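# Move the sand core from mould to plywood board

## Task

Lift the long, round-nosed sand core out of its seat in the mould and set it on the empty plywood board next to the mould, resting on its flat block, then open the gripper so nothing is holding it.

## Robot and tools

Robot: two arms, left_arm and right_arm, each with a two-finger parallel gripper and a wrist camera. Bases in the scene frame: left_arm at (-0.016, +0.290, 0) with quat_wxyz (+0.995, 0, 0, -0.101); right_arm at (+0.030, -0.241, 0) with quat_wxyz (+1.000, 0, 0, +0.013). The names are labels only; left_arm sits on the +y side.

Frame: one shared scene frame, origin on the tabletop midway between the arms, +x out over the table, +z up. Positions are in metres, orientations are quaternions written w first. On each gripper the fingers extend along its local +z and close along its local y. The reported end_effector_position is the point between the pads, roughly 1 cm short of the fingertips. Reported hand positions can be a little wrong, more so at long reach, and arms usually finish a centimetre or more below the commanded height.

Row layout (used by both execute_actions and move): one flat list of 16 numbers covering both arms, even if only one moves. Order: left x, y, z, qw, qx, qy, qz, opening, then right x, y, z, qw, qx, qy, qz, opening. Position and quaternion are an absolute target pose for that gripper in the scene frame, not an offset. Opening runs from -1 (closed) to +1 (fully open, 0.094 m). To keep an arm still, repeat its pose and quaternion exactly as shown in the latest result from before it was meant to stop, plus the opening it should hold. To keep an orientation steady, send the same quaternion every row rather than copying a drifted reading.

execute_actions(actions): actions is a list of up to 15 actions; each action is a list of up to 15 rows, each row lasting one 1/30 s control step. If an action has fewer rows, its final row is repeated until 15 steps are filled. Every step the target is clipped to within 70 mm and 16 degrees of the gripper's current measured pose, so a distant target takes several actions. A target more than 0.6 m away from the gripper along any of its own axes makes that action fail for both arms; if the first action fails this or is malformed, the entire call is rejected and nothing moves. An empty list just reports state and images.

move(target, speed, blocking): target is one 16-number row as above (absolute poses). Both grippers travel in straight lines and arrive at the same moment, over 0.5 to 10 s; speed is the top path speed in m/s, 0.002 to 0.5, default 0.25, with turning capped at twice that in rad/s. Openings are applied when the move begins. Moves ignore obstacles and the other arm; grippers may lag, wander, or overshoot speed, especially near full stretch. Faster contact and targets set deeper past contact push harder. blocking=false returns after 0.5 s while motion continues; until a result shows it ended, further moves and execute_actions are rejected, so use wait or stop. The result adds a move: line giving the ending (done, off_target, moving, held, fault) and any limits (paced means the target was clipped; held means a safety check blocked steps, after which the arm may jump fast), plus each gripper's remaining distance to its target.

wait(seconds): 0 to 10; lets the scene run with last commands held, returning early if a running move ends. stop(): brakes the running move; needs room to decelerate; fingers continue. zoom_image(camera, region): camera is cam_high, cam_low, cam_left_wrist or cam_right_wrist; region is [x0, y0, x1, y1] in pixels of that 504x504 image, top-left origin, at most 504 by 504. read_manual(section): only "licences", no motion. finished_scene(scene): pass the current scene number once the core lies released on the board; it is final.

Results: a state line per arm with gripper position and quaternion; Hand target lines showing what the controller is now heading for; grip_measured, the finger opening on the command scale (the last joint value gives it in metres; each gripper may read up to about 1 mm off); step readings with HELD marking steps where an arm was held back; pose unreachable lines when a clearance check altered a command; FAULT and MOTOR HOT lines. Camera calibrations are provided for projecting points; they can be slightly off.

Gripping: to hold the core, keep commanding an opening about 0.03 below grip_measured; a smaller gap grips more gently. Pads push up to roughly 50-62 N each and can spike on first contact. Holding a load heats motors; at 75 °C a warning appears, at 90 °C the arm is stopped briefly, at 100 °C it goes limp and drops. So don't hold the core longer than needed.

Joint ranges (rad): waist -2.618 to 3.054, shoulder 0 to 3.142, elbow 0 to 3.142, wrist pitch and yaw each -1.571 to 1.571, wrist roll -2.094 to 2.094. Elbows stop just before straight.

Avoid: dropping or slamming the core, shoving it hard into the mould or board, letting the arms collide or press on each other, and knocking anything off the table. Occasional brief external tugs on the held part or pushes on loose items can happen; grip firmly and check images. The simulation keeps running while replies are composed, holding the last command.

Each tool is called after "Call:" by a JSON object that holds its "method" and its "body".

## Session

Call:
{"method": "execute_actions", "body": {"actions": []}}

Scene clock: 0.00 s.
left_arm: end_effector_position=(+0.3455, +0.4126, +0.2093) grip_measured=+1.000 end_effector_quat_wxyz=(+0.001, +0.778, -0.400, +0.484) | right_arm: end_effector_position=(+0.2579, -0.2362, +0.2018) grip_measured=+1.000 end_effector_quat_wxyz=(+0.138, -0.049, +0.976, +0.162)
Joint positions: left_arm=[ 0.9    1.529  1.215 -0.704  0.898 -1.764  0.094] | right_arm=[-0.318  1.243  1.262 -1.428 -0.399 -0.359  0.094]
Joint velocities: left_arm=[ 0.002 -0.002 -0.012  0.022 -0.007 -0.051  0.   ] | right_arm=[-0.002 -0.002  0.002 -0.007  0.066 -0.037  0.   ]
Hand target (left_arm): +0.347, +0.412, +0.218; -0.009, +0.770, -0.407, +0.491
Hand target (right_arm): +0.259, -0.235, +0.206; +0.148, -0.051, +0.974, +0.163
camera_calibration (this result's frames):
cam_left_wrist: T_world_to_cam=[[0.66406, 0.577868, 0.474439, -0.562417], [-0.343487, -0.327839, 0.880079, 0.0798153], [0.664109, -0.747389, -0.0192154, 0.202151], [0, 0, 0, 1]] pos_world=[0.266645, 0.502255, 0.200474]
cam_right_wrist: T_world_to_cam=[[0.238501, -0.928002, -0.286234, -0.218908], [-0.941474, -0.29324, 0.166244, 0.181387], [-0.23821, 0.229833, -0.943628, 0.420871], [0, 0, 0, 1]] pos_world=[0.323237, -0.246687, 0.304332]

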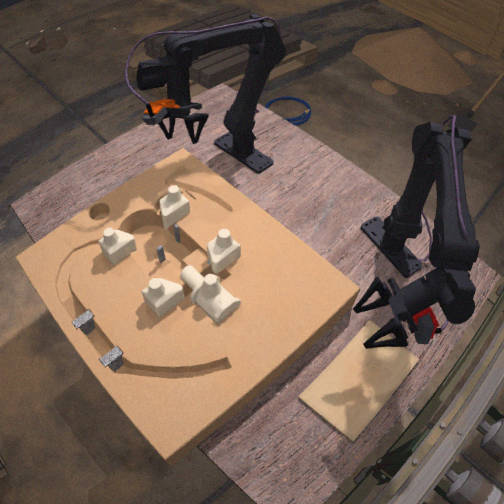

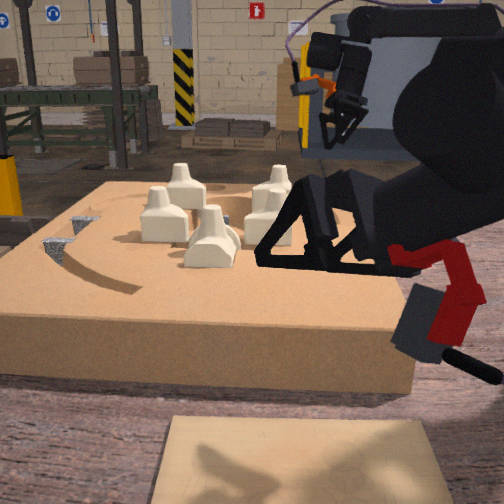

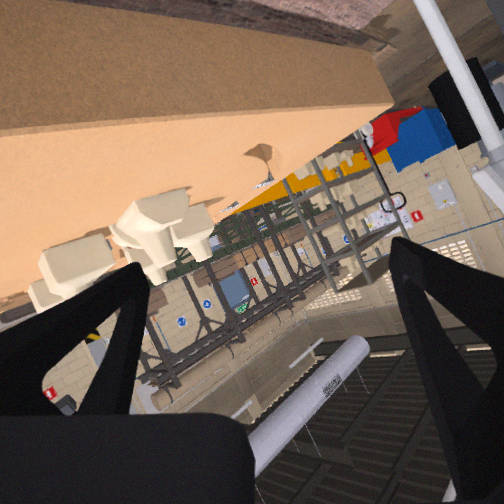

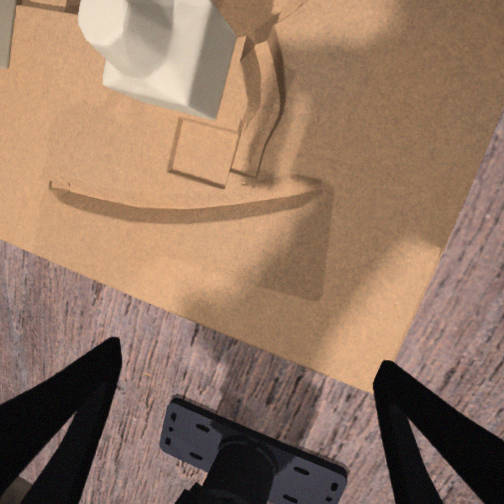

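Call:
{"method": "move", "body": {"target": [0.475,0.117,0.215,0.259,0,0.966,0,0,0.2579,-0.2362,0.2018,0.138,-0.049,0.976,0.162,1]}}

Scene clock: 5.47 s.
left_arm: end_effector_position=(+0.4750, +0.1134, +0.2104) grip_measured=+0.002 end_effector_quat_wxyz=(+0.252, -0.007, +0.967, -0.026) | right_arm: end_effector_position=(+0.2578, -0.2366, +0.2016) grip_measured=+1.000 end_effector_quat_wxyz=(+0.138, -0.048, +0.976, +0.161)
Joint positions: left_arm=[-0.196  2.17   2.299 -1.206 -0.146 -0.375  0.047] | right_arm=[-0.318  1.243  1.262 -1.428 -0.397 -0.359  0.094]
Joint velocities: left_arm=[-0.032  0.017  0.007 -0.022  0.066 -0.081  0.001] | right_arm=[-0.002  0.007  0.002  0.095 -0.007  0.022  0.   ]
Hand target (left_arm): +0.477, +0.115, +0.218; +0.262, -0.003, +0.965, -0.019
Hand target (right_arm): +0.258, -0.236, +0.202; +0.138, -0.049, +0.976, +0.162
Off the commanded pose (left_arm): 0.006 m, 3 deg.
Off the commanded pose (right_arm): 0.000 m, 0 deg.
move: off_target (left_arm)
camera_calibration (this result's frames):
cam_left_wrist: T_world_to_cam=[[-0.108618, -0.993478, -0.0346904, 0.176353], [-0.986376, 0.103373, 0.127972, 0.439991], [-0.123552, 0.0481179, -0.991171, 0.380946], [0, 0, 0, 1]] pos_world=[0.500218, 0.111389, 0.327393]
cam_right_wrist: T_world_to_cam=[[0.237972, -0.928707, -0.284382, -0.219678], [-0.941473, -0.292532, 0.167491, 0.181142], [-0.238741, 0.22788, -0.943967, 0.420531], [0, 0, 0, 1]] pos_world=[0.323216, -0.246857, 0.304156]

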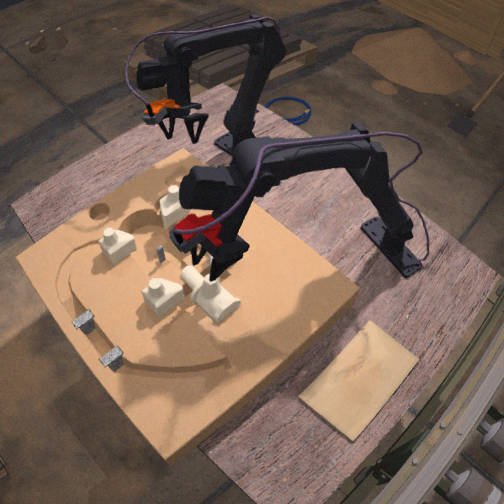

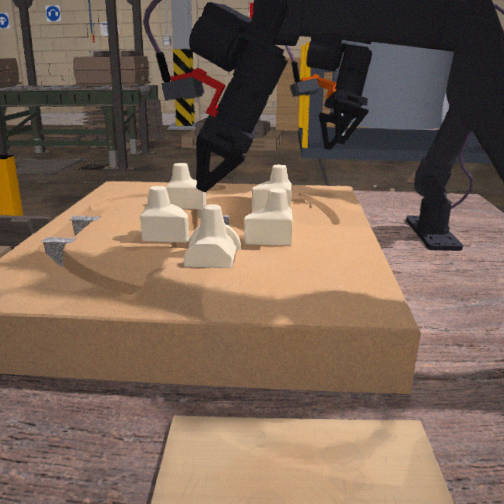

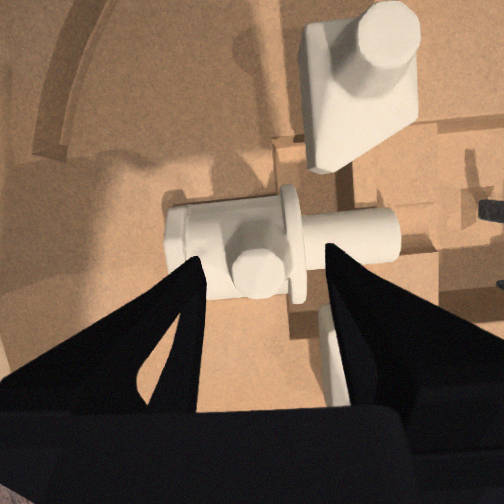

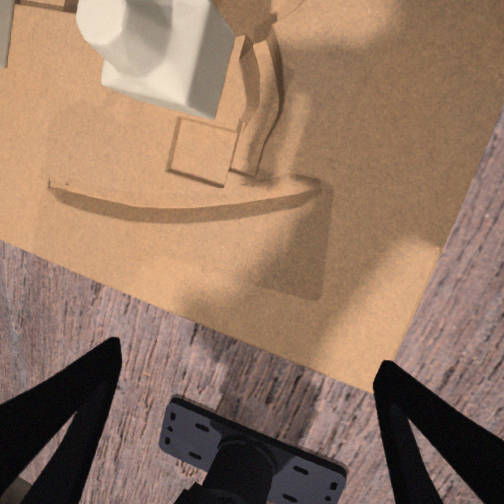

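Call:
{"method": "move", "body": {"target": [0.482,0.119,0.165,0.259,0,0.966,0,-0.1,0.2579,-0.2362,0.2018,0.138,-0.049,0.976,0.162,1], "speed": 0.05}}

Scene clock: 7.03 s.
left_arm: end_effector_position=(+0.4787, +0.1177, +0.1521) grip_measured=-0.098 end_effector_quat_wxyz=(+0.236, -0.002, +0.972, -0.001) | right_arm: end_effector_position=(+0.2578, -0.2369, +0.2015) grip_measured=+1.000 end_effector_quat_wxyz=(+0.138, -0.048, +0.976, +0.160)
Joint positions: left_arm=[-0.196  2.164  2.07  -1.032 -0.177 -0.362  0.042] | right_arm=[-0.318  1.243  1.262 -1.428 -0.395 -0.359  0.094]
Joint velocities: left_arm=[-0.002 -0.012  0.002 -0.125  0.007 -0.022 -0.002] | right_arm=[-0.007  0.002  0.002  0.007 -0.007 -0.037  0.   ]
Hand target (left_arm): +0.483, +0.119, +0.165; +0.258, -0.000, +0.966, +0.000
Hand target (right_arm): +0.258, -0.236, +0.202; +0.138, -0.049, +0.976, +0.162
Off the commanded pose (left_arm): 0.013 m, 3 deg.
Off the commanded pose (right_arm): 0.001 m, 0 deg.
move: off_target (left_arm)
camera_calibration (this result's frames):
cam_left_wrist: T_world_to_cam=[[-0.107949, -0.990868, -0.0807947, 0.185355], [-0.981492, 0.0932905, 0.167245, 0.443549], [-0.15818, 0.0973533, -0.982599, 0.332898], [0, 0, 0, 1]] pos_world=[0.508006, 0.109874, 0.267899]
cam_right_wrist: T_world_to_cam=[[0.237533, -0.929291, -0.282837, -0.220318], [-0.941472, -0.29194, 0.16853, 0.180939], [-0.239185, 0.226252, -0.944246, 0.420247], [0, 0, 0, 1]] pos_world=[0.323198, -0.246998, 0.304009]

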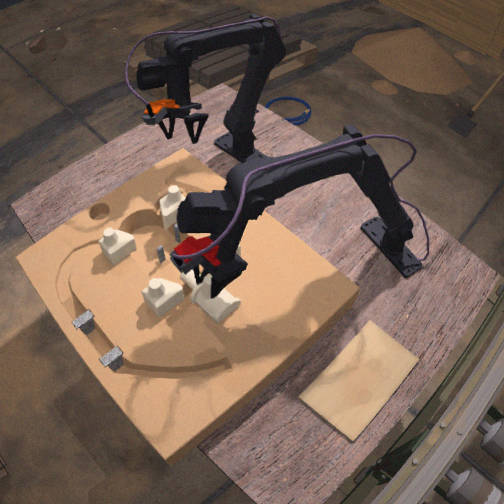

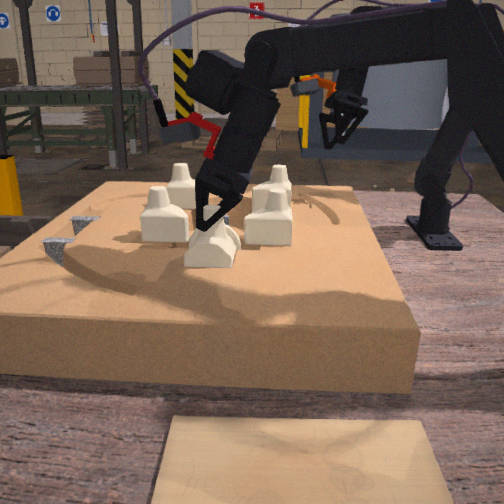

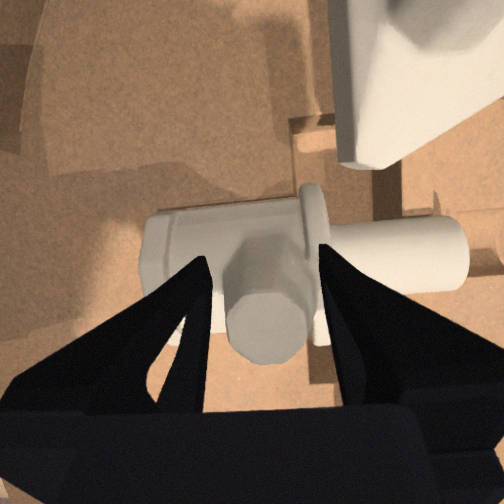

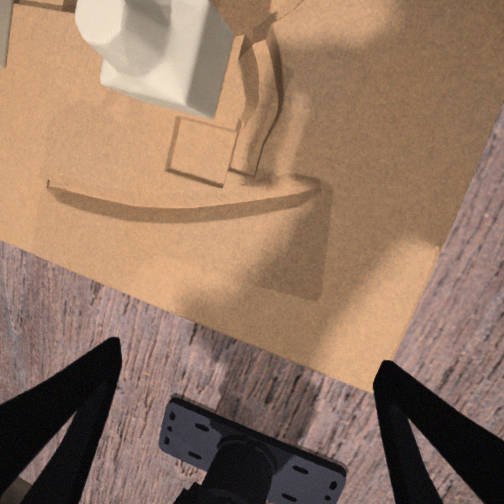

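Call:
{"method": "move", "body": {"target": [0.474,0.119,0.165,0.259,0,0.966,0,-0.33,0.2579,-0.2362,0.2018,0.138,-0.049,0.976,0.162,1], "speed": 0.03}}

Scene clock: 8.23 s.
left_arm: end_effector_position=(+0.4787, +0.1167, +0.1522) grip_measured=-0.295 end_effector_quat_wxyz=(+0.249, -0.003, +0.968, -0.005) | right_arm: end_effector_position=(+0.2577, -0.2371, +0.2014) grip_measured=+1.000 end_effector_quat_wxyz=(+0.138, -0.048, +0.976, +0.159)
Joint positions: left_arm=[-0.199  2.132  2.007 -0.972 -0.181 -0.362  0.033] | right_arm=[-0.318  1.243  1.262 -1.428 -0.394 -0.359  0.094]
Joint velocities: left_arm=[ 0.012 -0.012 -0.022 -0.037 -0.037  0.007  0.001] | right_arm=[ 0.007 -0.017 -0.002  0.007 -0.037 -0.037  0.   ]
Hand target (left_arm): +0.474, +0.119, +0.165; +0.259, -0.000, +0.966, +0.000
Hand target (right_arm): +0.258, -0.236, +0.202; +0.138, -0.049, +0.976, +0.162
Off the commanded pose (left_arm): 0.014 m, 1 deg.
Off the commanded pose (right_arm): 0.001 m, 0 deg.
move: off_target (left_arm)
camera_calibration (this result's frames):
cam_left_wrist: T_world_to_cam=[[-0.107105, -0.991356, -0.0757718, 0.183256], [-0.985656, 0.0958728, 0.138893, 0.449624], [-0.130428, 0.0895609, -0.987404, 0.321399], [0, 0, 0, 1]] pos_world=[0.504721, 0.10978, 0.268787]
cam_right_wrist: T_world_to_cam=[[0.237269, -0.92964, -0.281909, -0.220703], [-0.94147, -0.291583, 0.169152, 0.180817], [-0.239451, 0.225275, -0.944412, 0.420076], [0, 0, 0, 1]] pos_world=[0.323187, -0.247084, 0.303921]

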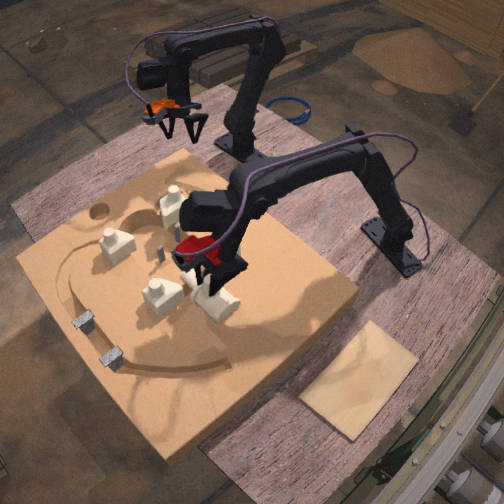

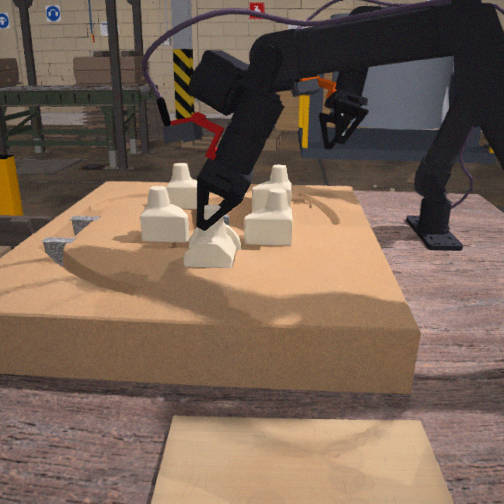

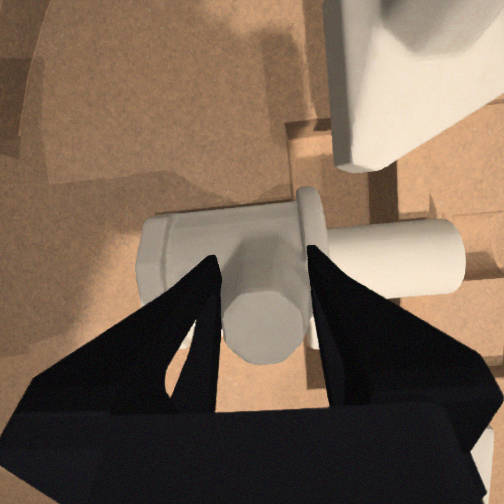

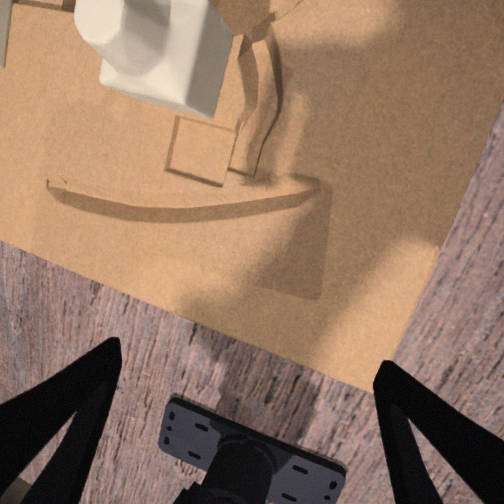

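Board is ~1.5 cm nearer (−y, +x).

Call:
{"method": "move", "body": {"target": [0.485,0.118,0.25,0.3,0,0.954,0,-0.33,0.2579,-0.2362,0.2018,0.138,-0.049,0.976,0.162,1], "speed": 0.05}}

Call:
{"method": "move", "body": {"target": [0.46,0.25,0.25,0.3,0,0.954,0,-0.33,0.2579,-0.2362,0.2018,0.138,-0.049,0.976,0.162,1], "speed": 0.12}}

Call:
{"method": "move", "body": {"target": [0.36,0.50,0.25,0.27,-0.578,0.752,0.17,-0.33,0.2579,-0.2362,0.2018,0.138,-0.049,0.976,0.162,1], "speed": 0.15}}

Call:
{"method": "move", "body": {"target": [0.36,0.50,0.165,0.27,-0.578,0.752,0.17,-0.33,0.2579,-0.2362,0.2018,0.138,-0.049,0.976,0.162,1], "speed": 0.05}}

Scene clock: 10.93 s.
left_arm: end_effector_position=(+0.4764, +0.1164, +0.1582) grip_measured=-0.295 end_effector_quat_wxyz=(+0.218, -0.003, +0.976, +0.004) | right_arm: end_effector_position=(+0.2577, -0.2373, +0.2013) grip_measured=+1.000 end_effector_quat_wxyz=(+0.137, -0.048, +0.977, +0.159)
Joint positions: left_arm=[-0.199  2.211  2.186 -1.14  -0.174 -0.37   0.033] | right_arm=[-0.318  1.243  1.262 -1.428 -0.392 -0.359  0.094]
Joint velocities: left_arm=[-0.002 -0.002  0.007 -0.007 -0.007 -0.037  0.001] | right_arm=[-0.002  0.007  0.012  0.022 -0.051 -0.066  0.   ]
Hand target (left_arm): +0.479, +0.120, +0.233; +0.300, -0.003, +0.954, -0.001
Hand target (right_arm): +0.258, -0.236, +0.202; +0.138, -0.049, +0.976, +0.162
Off the commanded pose (left_arm): 0.092 m, 10 deg; position clipped at the last step of the last action.
Off the commanded pose (right_arm): 0.001 m, 0 deg.
move: off_target (left_arm); limits=paced
camera_calibration (this result's frames):
cam_left_wrist: T_world_to_cam=[[-0.108351, -0.990366, -0.0862327, 0.18536], [-0.974909, 0.0888899, 0.204087, 0.43186], [-0.194456, 0.106182, -0.975147, 0.353717], [0, 0, 0, 1]] pos_world=[0.509891, 0.107628, 0.272773]
cam_right_wrist: T_world_to_cam=[[0.236918, -0.930104, -0.280672, -0.221215], [-0.941468, -0.291107, 0.169982, 0.180655], [-0.239807, 0.223972, -0.944632, 0.419847], [0, 0, 0, 1]] pos_world=[0.323173, -0.247197, 0.303804]

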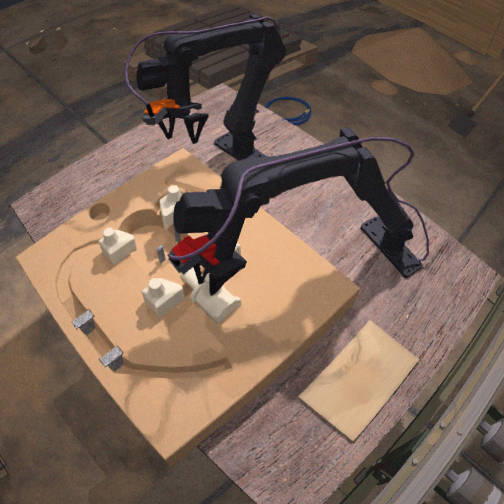

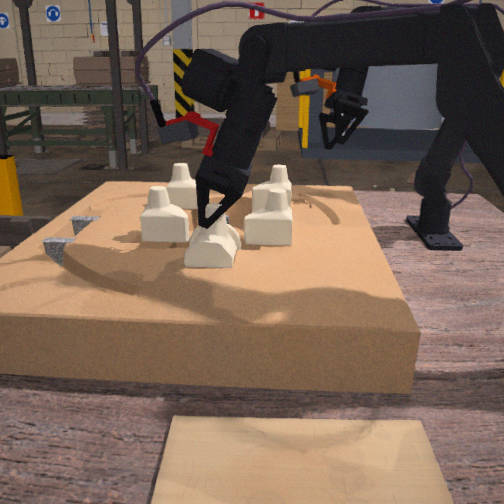

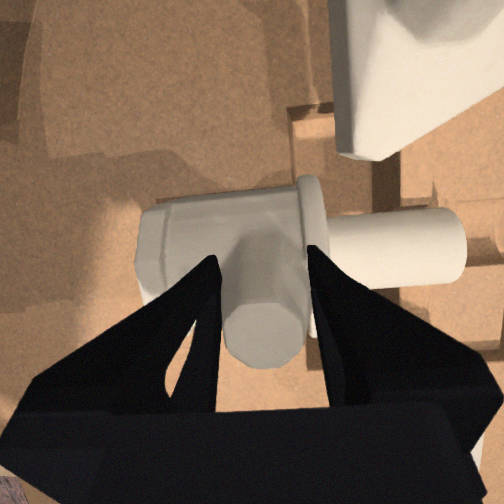

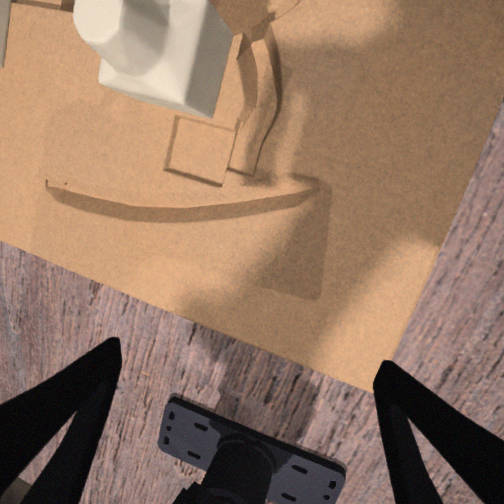

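Scene clock: 12.63 s.
left_arm: end_effector_position=(+0.4737, +0.1310, +0.1669) grip_measured=-0.295 end_effector_quat_wxyz=(+0.260, +0.003, +0.960, -0.099) | right_arm: end_effector_position=(+0.2576, -0.2376, +0.2012) grip_measured=+1.000 end_effector_quat_wxyz=(+0.137, -0.048, +0.977, +0.158)
Joint positions: left_arm=[-0.103  2.003  1.836 -0.841  0.033 -0.309  0.033] | right_arm=[-0.318  1.243  1.262 -1.428 -0.391 -0.359  0.094]
Joint velocities: left_arm=[ 0.012 -0.027 -0.046  0.051  0.022  0.007  0.   ] | right_arm=[ 0.002  0.007  0.017  0.037 -0.022  0.037  0.   ]
Hand target (left_arm): +0.467, +0.197, +0.209; +0.296, -0.002, +0.955, -0.003
Hand target (right_arm): +0.258, -0.236, +0.202; +0.138, -0.049, +0.976, +0.162
Off the commanded pose (left_arm): 0.146 m, 12 deg; position clipped at the last step of the last action.
Off the commanded pose (right_arm): 0.002 m, 0 deg.
move: off_target (left_arm); limits=paced
camera_calibration (this result's frames):
cam_left_wrist: T_world_to_cam=[[-0.163363, -0.981656, 0.0983039, 0.194379], [-0.98099, 0.17221, 0.0894532, 0.437296], [-0.104741, -0.0818218, -0.991128, 0.344951], [0, 0, 0, 1]] pos_world=[0.496868, 0.143731, 0.283665]
cam_right_wrist: T_world_to_cam=[[0.236567, -0.930566, -0.279433, -0.221728], [-0.941466, -0.29063, 0.170811, 0.180494], [-0.240162, 0.222669, -0.94485, 0.419618], [0, 0, 0, 1]] pos_world=[0.323159, -0.247311, 0.303687]

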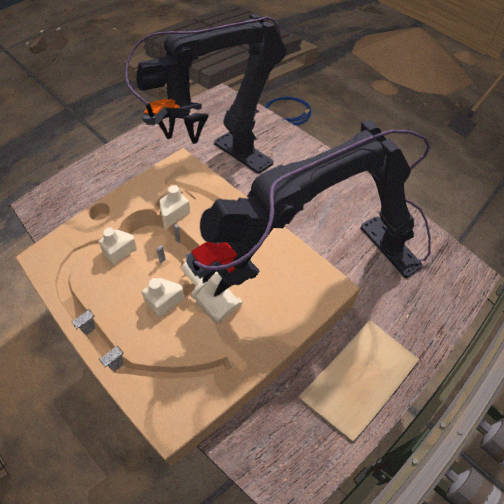

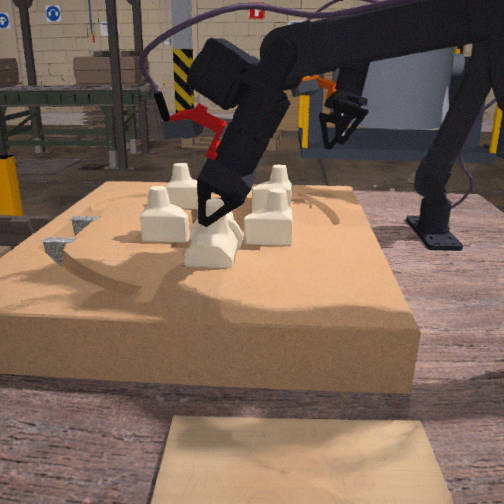

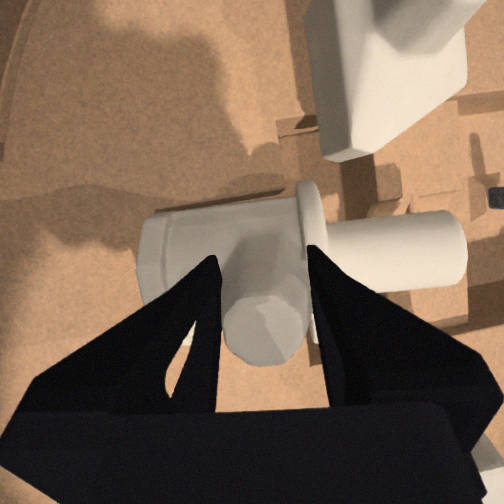

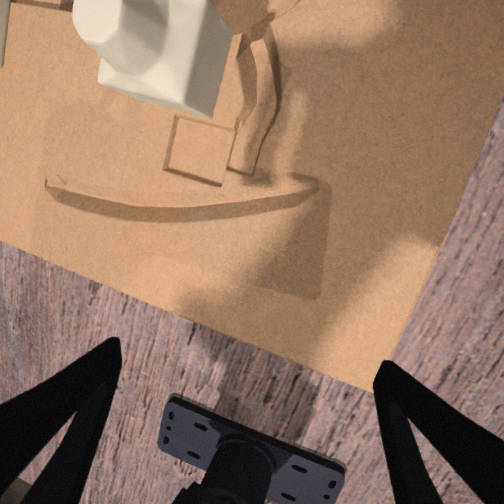

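Scene clock: 17.60 s.
left_arm: end_effector_position=(+0.4707, +0.1734, +0.1809) grip_measured=-0.296 end_effector_quat_wxyz=(+0.356, -0.135, +0.872, -0.308) | right_arm: end_effector_position=(+0.2575, -0.2378, +0.2011) grip_measured=+1.000 end_effector_quat_wxyz=(+0.137, -0.048, +0.977, +0.157)
Joint positions: left_arm=[ 0.093  1.727  1.257 -0.171  0.37  -0.604  0.033] | right_arm=[-0.318  1.243  1.262 -1.428 -0.389 -0.359  0.094]
Joint velocities: left_arm=[-0.017 -0.012 -0.056  0.051 -0.051  0.007 -0.001] | right_arm=[-0.002 -0.012 -0.012 -0.037 -0.066  0.022  0.   ]
Hand target (left_arm): +0.450, +0.248, +0.185; +0.357, -0.233, +0.877, -0.222
Hand target (right_arm): +0.258, -0.236, +0.202; +0.138, -0.049, +0.976, +0.162
Off the commanded pose (left_arm): 0.352 m, 78 deg; position and orientation clipped at the last step of the last action.
Off the commanded pose (right_arm): 0.002 m, 1 deg.
move: off_target (left_arm); limits=paced
camera_calibration (this result's frames):
cam_left_wrist: T_world_to_cam=[[-0.0645004, -0.839382, 0.539702, 0.0830776], [-0.987544, -0.0240911, -0.155491, 0.507249], [0.143518, -0.543008, -0.827372, 0.295436], [0, 0, 0, 1]] pos_world=[0.463888, 0.242378, 0.278471]
cam_right_wrist: T_world_to_cam=[[0.236217, -0.931026, -0.278194, -0.22224], [-0.941463, -0.290152, 0.171639, 0.180333], [-0.240519, 0.221365, -0.945065, 0.419387], [0, 0, 0, 1]] pos_world=[0.323144, -0.247425, 0.30357]

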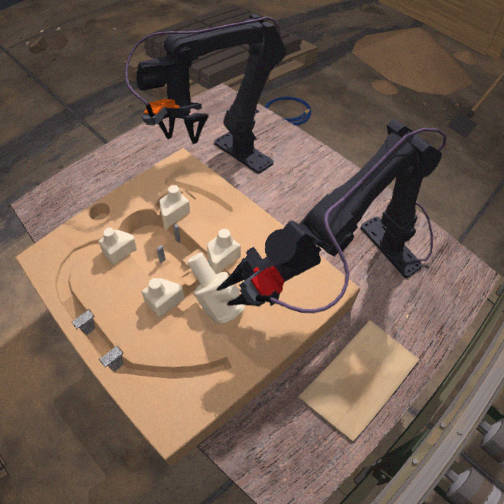

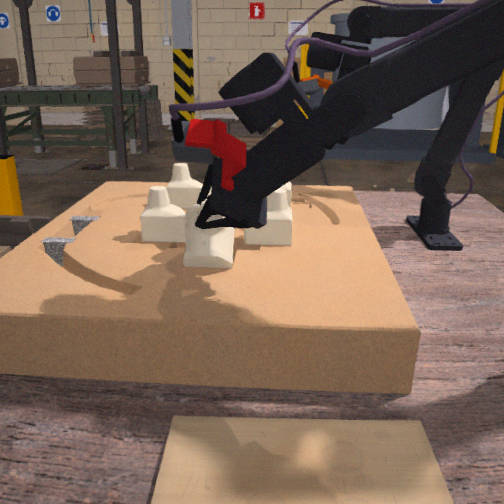

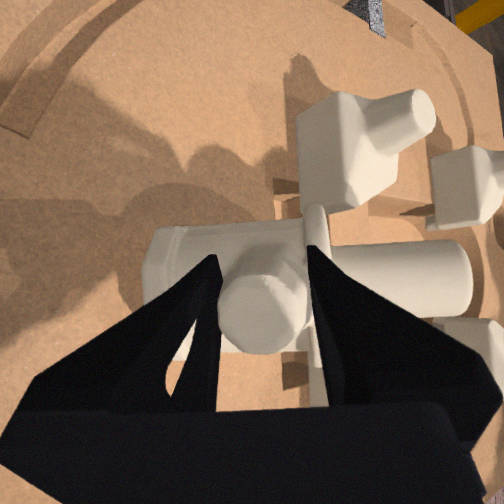

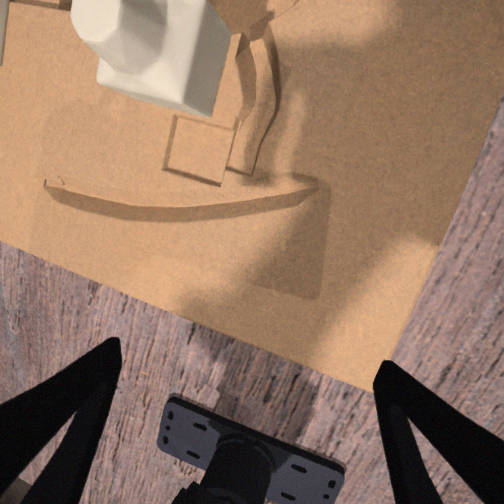

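Scene clock: 27.80 s.
left_arm: end_effector_position=(+0.4688, +0.1826, +0.1808) grip_measured=-0.301 end_effector_quat_wxyz=(+0.387, -0.160, +0.839, -0.348) | right_arm: end_effector_position=(+0.2575, -0.2381, +0.2010) grip_measured=+1.000 end_effector_quat_wxyz=(+0.137, -0.048, +0.977, +0.156)
Joint positions: left_arm=[ 0.126  1.688  1.112  0.052  0.414 -0.693  0.033] | right_arm=[-0.318  1.243  1.262 -1.428 -0.388 -0.359  0.094]
Joint velocities: left_arm=[ 0.007 -0.002  0.007 -0.066 -0.007 -0.022  0.   ] | right_arm=[ 0.017 -0.012 -0.012 -0.051 -0.022 -0.022  0.   ]
Hand target (left_arm): +0.447, +0.257, +0.167; +0.378, -0.249, +0.854, -0.256
Hand target (right_arm): +0.258, -0.237, +0.202; +0.138, -0.049, +0.976, +0.161
Off the commanded pose (left_arm): 0.336 m, 80 deg.
Off the commanded pose (right_arm): 0.002 m, 1 deg.
move: off_target (left_arm; path cut at 10 s); limits=paced
camera_calibration (this result's frames):
cam_left_wrist: T_world_to_cam=[[-0.0734432, -0.784607, 0.615628, 0.0711864], [-0.971491, -0.0832392, -0.221984, 0.520833], [0.225415, -0.61438, -0.756126, 0.26238], [0, 0, 0, 1]] pos_world=[0.452068, 0.260408, 0.270185]
cam_right_wrist: T_world_to_cam=[[0.23578, -0.931598, -0.276644, -0.22288], [-0.941458, -0.289552, 0.172673, 0.180132], [-0.240965, 0.219736, -0.945332, 0.419099], [0, 0, 0, 1]] pos_world=[0.323126, -0.247568, 0.303425]

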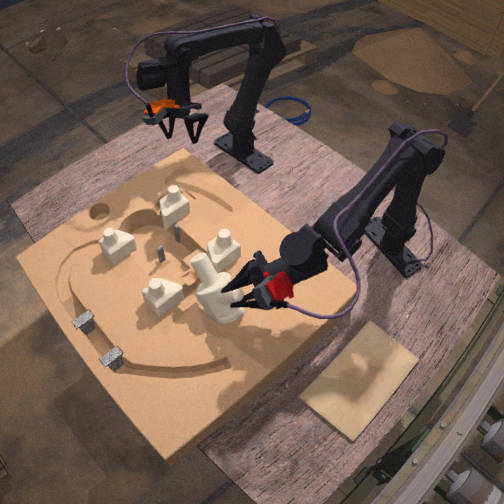

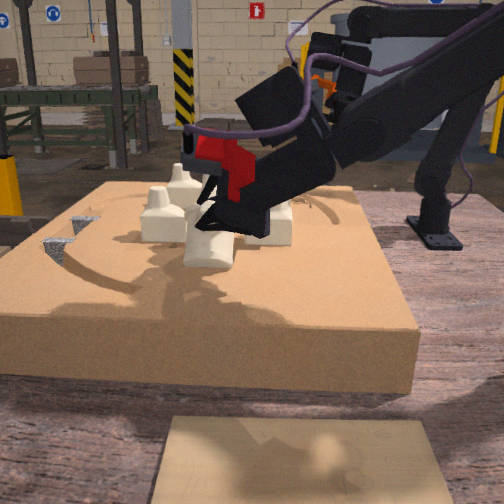

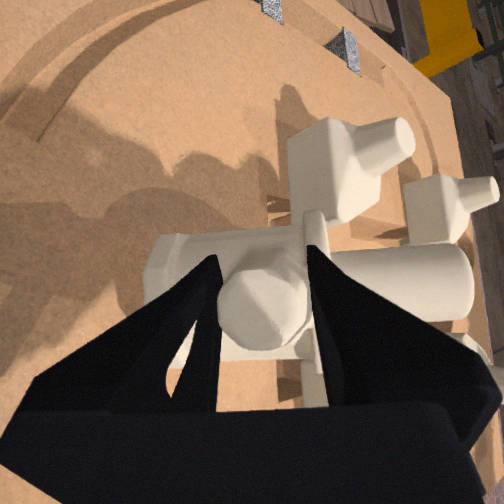

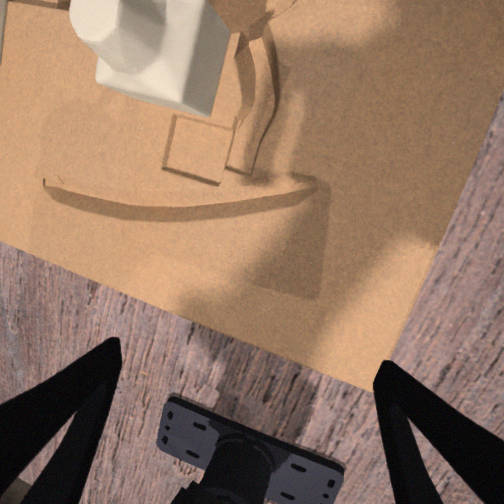

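It jammed and tilted. Lift straight up at the current orientation.

Call:
{"method": "move", "body": {"target": [0.469,0.175,0.29,0.387,-0.16,0.839,-0.348,-0.335,0.2579,-0.2362,0.2018,0.138,-0.049,0.976,0.162,1], "speed": 0.04}}

Scene clock: 31.00 s.
left_arm: end_effector_position=(+0.4679, +0.1687, +0.1860) grip_measured=-0.303 end_effector_quat_wxyz=(+0.342, -0.143, +0.874, -0.313) | right_arm: end_effector_position=(+0.2574, -0.2384, +0.2009) grip_measured=+1.000 end_effector_quat_wxyz=(+0.136, -0.048, +0.977, +0.156)
Joint positions: left_arm=[ 0.085  1.725  1.289 -0.224  0.376 -0.626  0.033] | right_arm=[-0.318  1.243  1.262 -1.428 -0.386 -0.359  0.094]
Joint velocities: left_arm=[-0.002 -0.012 -0.002 -0.007 -0.007  0.007  0.001] | right_arm=[-0.002  0.002 -0.002 -0.051  0.037 -0.095  0.   ]
Hand target (left_arm): +0.466, +0.173, +0.262; +0.388, -0.157, +0.838, -0.350
Hand target (right_arm): +0.258, -0.236, +0.202; +0.138, -0.049, +0.976, +0.162
Off the commanded pose (left_arm): 0.104 m, 8 deg; position clipped at the last step of the last action.
Off the commanded pose (right_arm): 0.002 m, 1 deg.
move: off_target (left_arm); limits=paced
camera_calibration (this result's frames):
cam_left_wrist: T_world_to_cam=[[-0.0491151, -0.830221, 0.555266, 0.0645617], [-0.991653, -0.0258222, -0.126324, 0.501957], [0.119215, -0.556836, -0.822023, 0.310217], [0, 0, 0, 1]] pos_world=[0.463955, 0.239302, 0.282566]
cam_right_wrist: T_world_to_cam=[[0.235431, -0.932054, -0.275403, -0.223392], [-0.941454, -0.289071, 0.1735, 0.179973], [-0.241322, 0.218432, -0.945543, 0.418867], [0, 0, 0, 1]] pos_world=[0.323111, -0.247682, 0.303308]

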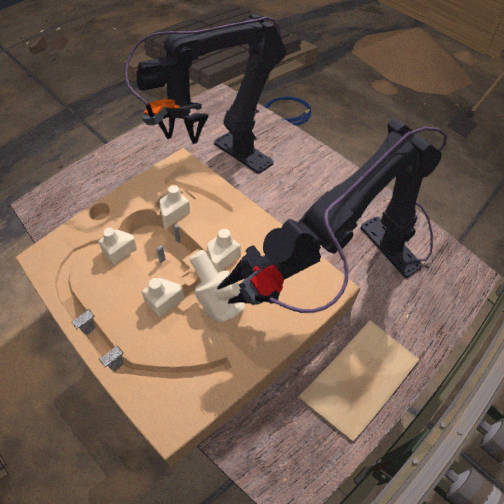

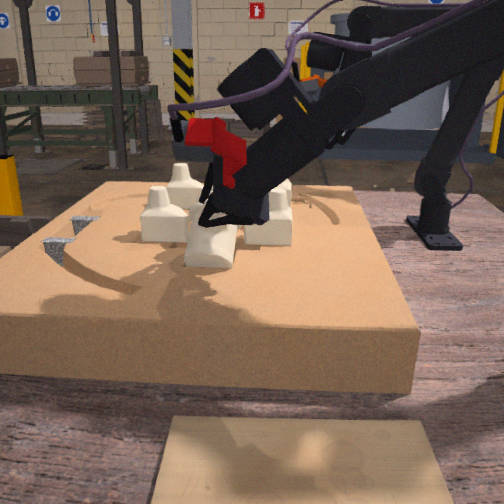

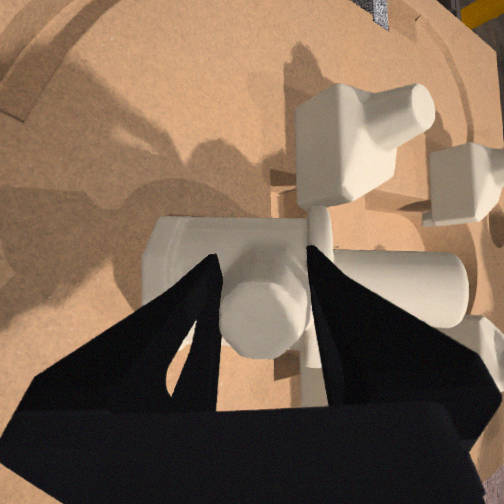

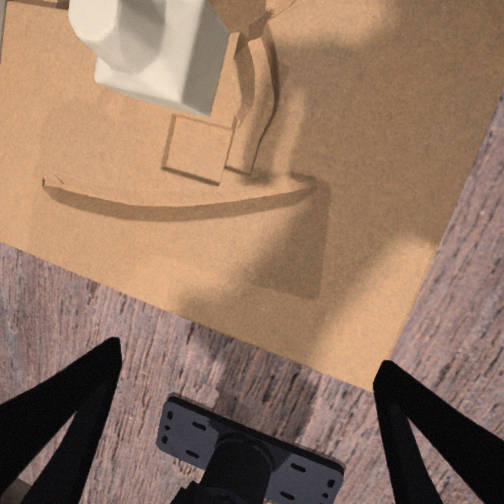

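Call:
{"method": "move", "body": {"target": [0.469,0.175,0.23,0.387,-0.16,0.839,-0.348,-0.335,0.413,0.054,0.265,0.233,0.375,0.849,0.292,0.1], "speed": 0.15}}

Scene clock: 35.77 s.
left_arm: end_effector_position=(+0.4697, +0.1705, +0.1833) grip_measured=-0.305 end_effector_quat_wxyz=(+0.352, -0.152, +0.866, -0.320) | right_arm: end_effector_position=(+0.4127, +0.0455, +0.2546) grip_measured=+0.102 end_effector_quat_wxyz=(+0.214, +0.375, +0.856, +0.285)
Joint positions: left_arm=[ 0.088  1.719  1.249 -0.157  0.374 -0.652  0.033] | right_arm=[ 0.657  1.76   1.771 -0.86   0.111  1.466  0.052]
Joint velocities: left_arm=[-0.002 -0.002 -0.007 -0.037 -0.051 -0.11  -0.   ] | right_arm=[-0.017 -0.007 -0.002 -0.037  0.022  0.007 -0.001]
Hand target (left_arm): +0.467, +0.175, +0.229; +0.386, -0.159, +0.840, -0.347
Hand target (right_arm): +0.415, +0.050, +0.266; +0.224, +0.374, +0.850, +0.296
Off the commanded pose (left_arm): 0.047 m, 6 deg.
Off the commanded pose (right_arm): 0.013 m, 2 deg.
move: off_target (left_arm, right_arm)
camera_calibration (this result's frames):
cam_left_wrist: T_world_to_cam=[[-0.0438762, -0.819654, 0.571176, 0.0604097], [-0.988226, -0.048274, -0.145187, 0.509085], [0.146576, -0.570821, -0.807885, 0.295747], [0, 0, 0, 1]] pos_world=[0.462392, 0.24291, 0.278338]
cam_right_wrist: T_world_to_cam=[[-0.445564, -0.625288, -0.640693, 0.379492], [-0.876532, 0.450275, 0.170127, 0.339352], [0.18211, 0.637391, -0.748712, 0.201208], [0, 0, 0, 1]] pos_world=[0.429899, -0.0437581, 0.336052]

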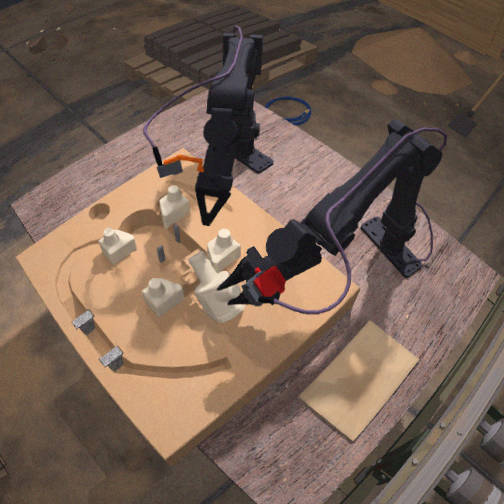

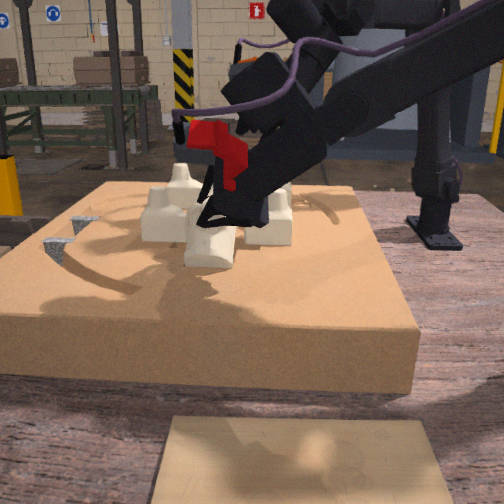

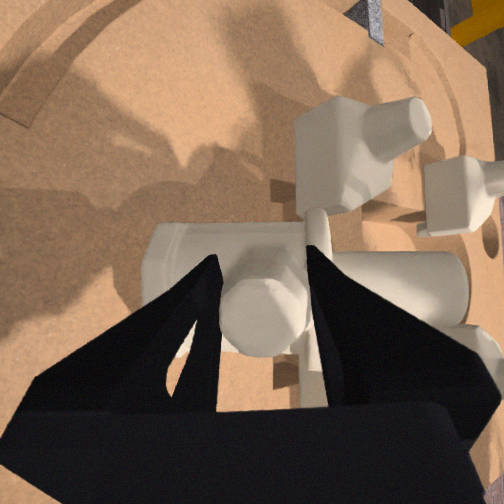

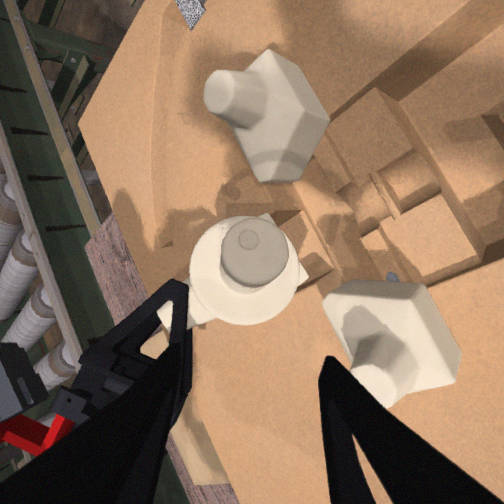

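Call:
{"method": "move", "body": {"target": [0.469,0.175,0.23,0.387,-0.16,0.839,-0.348,-0.335,0.464,0.092,0.2,0.233,0.375,0.849,0.292,0.3], "speed": 0.05}}

Scene clock: 38.30 s.
left_arm: end_effector_position=(+0.4698, +0.1705, +0.1834) grip_measured=-0.305 end_effector_quat_wxyz=(+0.353, -0.152, +0.866, -0.320) | right_arm: end_effector_position=(+0.4602, +0.0830, +0.1859) grip_measured=+0.298 end_effector_quat_wxyz=(+0.219, +0.378, +0.857, +0.275)
Joint positions: left_arm=[ 0.088  1.719  1.248 -0.155  0.373 -0.654  0.033] | right_arm=[ 0.663  1.982  1.793 -0.675  0.136  1.47   0.061]
Joint velocities: left_arm=[-0.007  0.007 -0.017 -0.066 -0.022 -0.066  0.001] | right_arm=[ 0.017  0.012  0.012  0.037  0.037  0.007 -0.001]
Hand target (left_arm): +0.467, +0.175, +0.229; +0.386, -0.159, +0.840, -0.347
Hand target (right_arm): +0.465, +0.091, +0.201; +0.232, +0.374, +0.849, +0.292
Off the commanded pose (left_arm): 0.047 m, 6 deg.
Off the commanded pose (right_arm): 0.017 m, 3 deg.
move: off_target (left_arm, right_arm)
camera_calibration (this result's frames):
cam_left_wrist: T_world_to_cam=[[-0.0429459, -0.818994, 0.572193, 0.0596545], [-0.988115, -0.0497915, -0.145431, 0.509515], [0.147597, -0.571638, -0.807122, 0.295358], [0, 0, 0, 1]] pos_world=[0.462427, 0.243064, 0.278355]
cam_right_wrist: T_world_to_cam=[[-0.453443, -0.632891, -0.627566, 0.381952], [-0.870849, 0.464516, 0.160767, 0.373716], [0.189766, 0.619414, -0.761784, 0.117613], [0, 0, 0, 1]] pos_world=[0.476324, -0.00471434, 0.269215]

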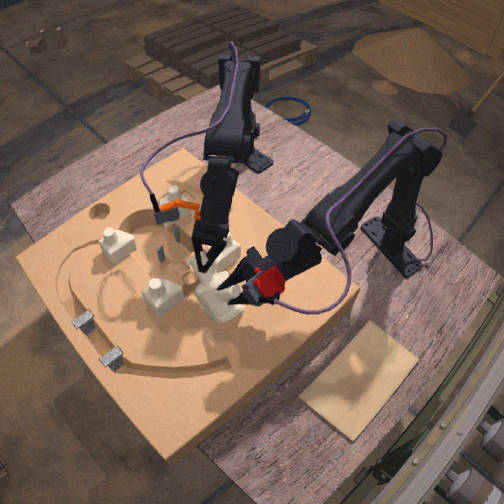

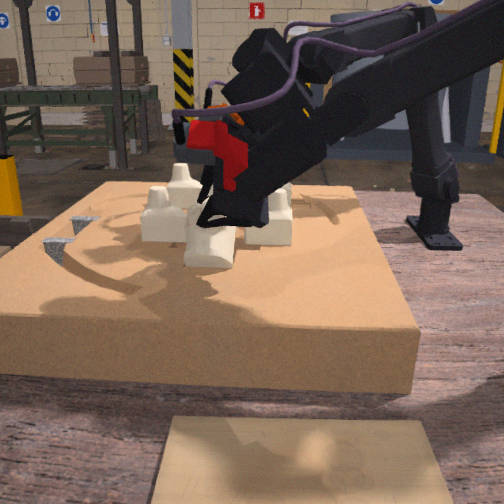

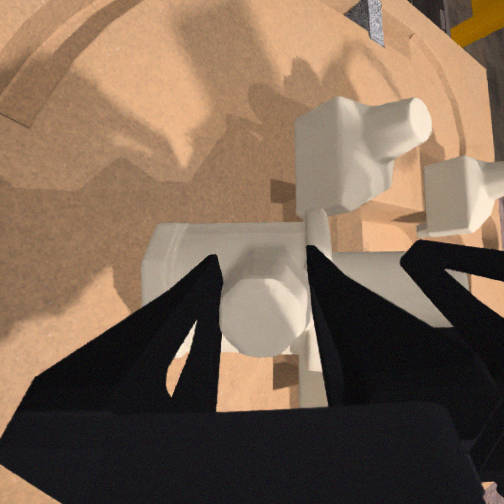

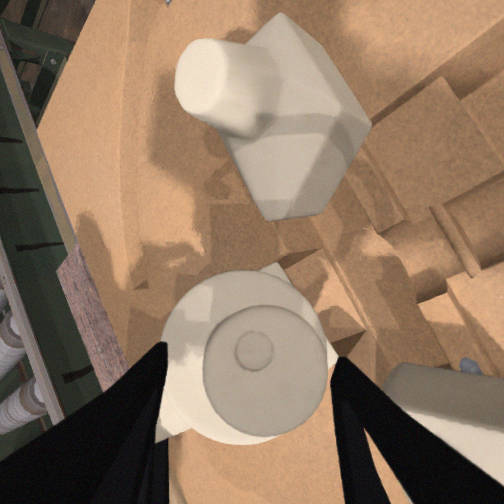

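Call:
{"method": "move", "body": {"target": [0.469,0.175,0.23,0.387,-0.16,0.839,-0.348,-0.335,0.466,0.092,0.196,0.233,0.375,0.849,0.292,-0.35], "speed": 0.03}}

Scene clock: 40.40 s.
left_arm: end_effector_position=(+0.4704, +0.1714, +0.1833) grip_measured=-0.305 end_effector_quat_wxyz=(+0.353, -0.157, +0.865, -0.321) | right_arm: end_effector_position=(+0.4607, +0.0830, +0.1859) grip_measured=-0.235 end_effector_quat_wxyz=(+0.220, +0.379, +0.856, +0.275)
Joint positions: left_arm=[ 0.089  1.72   1.247 -0.152  0.37  -0.662  0.033] | right_arm=[ 0.663  1.983  1.793 -0.673  0.137  1.472  0.036]
Joint velocities: left_arm=[ 0.012  0.002 -0.002 -0.007 -0.037 -0.022 -0.   ] | right_arm=[ 0.002 -0.017  0.002 -0.007 -0.022 -0.022 -0.001]
Hand target (left_arm): +0.467, +0.175, +0.229; +0.387, -0.159, +0.840, -0.347
Hand target (right_arm): +0.466, +0.092, +0.196; +0.232, +0.375, +0.849, +0.292
Off the commanded pose (left_arm): 0.047 m, 6 deg.
Off the commanded pose (right_arm): 0.015 m, 3 deg.
move: off_target (left_arm, right_arm)
camera_calibration (this result's frames):
cam_left_wrist: T_world_to_cam=[[-0.0353914, -0.816802, 0.575831, 0.0558289], [-0.987985, -0.0581416, -0.143195, 0.511043], [0.150442, -0.573981, -0.804931, 0.294316], [0, 0, 0, 1]] pos_world=[0.462601, 0.244246, 0.277935]
cam_right_wrist: T_world_to_cam=[[-0.454578, -0.630924, -0.628724, 0.382724], [-0.869734, 0.466691, 0.160508, 0.37347], [0.192152, 0.619786, -0.760883, 0.116158], [0, 0, 0, 1]] pos_world=[0.476478, -0.00481811, 0.269066]

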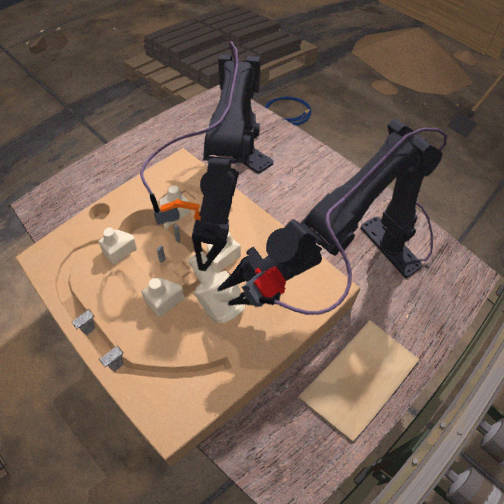

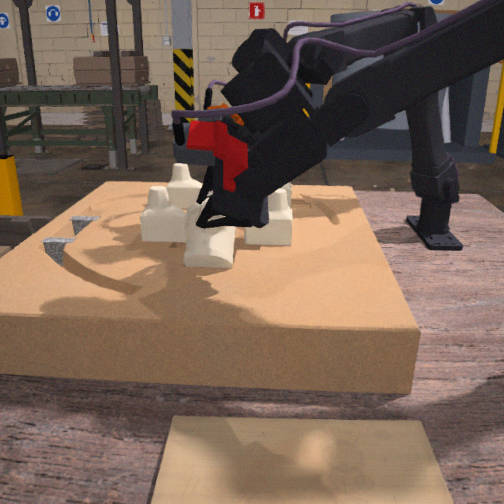

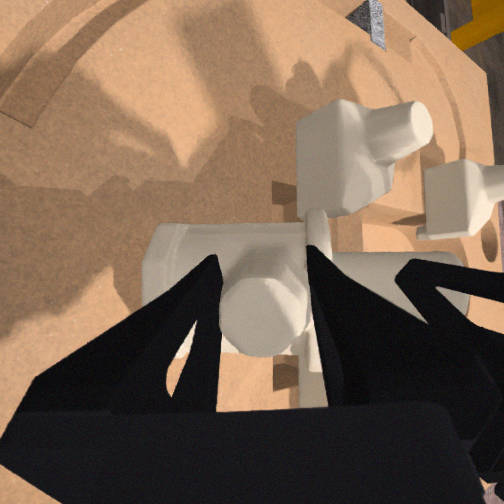

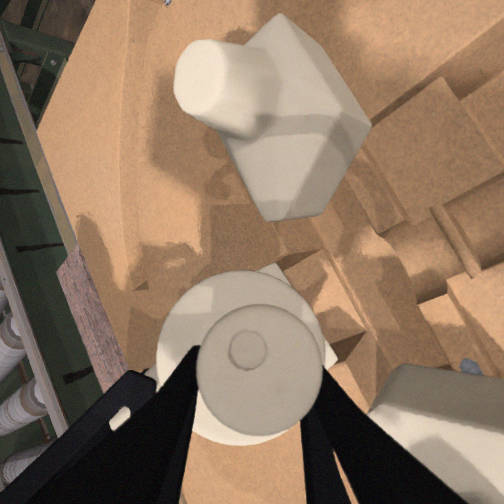

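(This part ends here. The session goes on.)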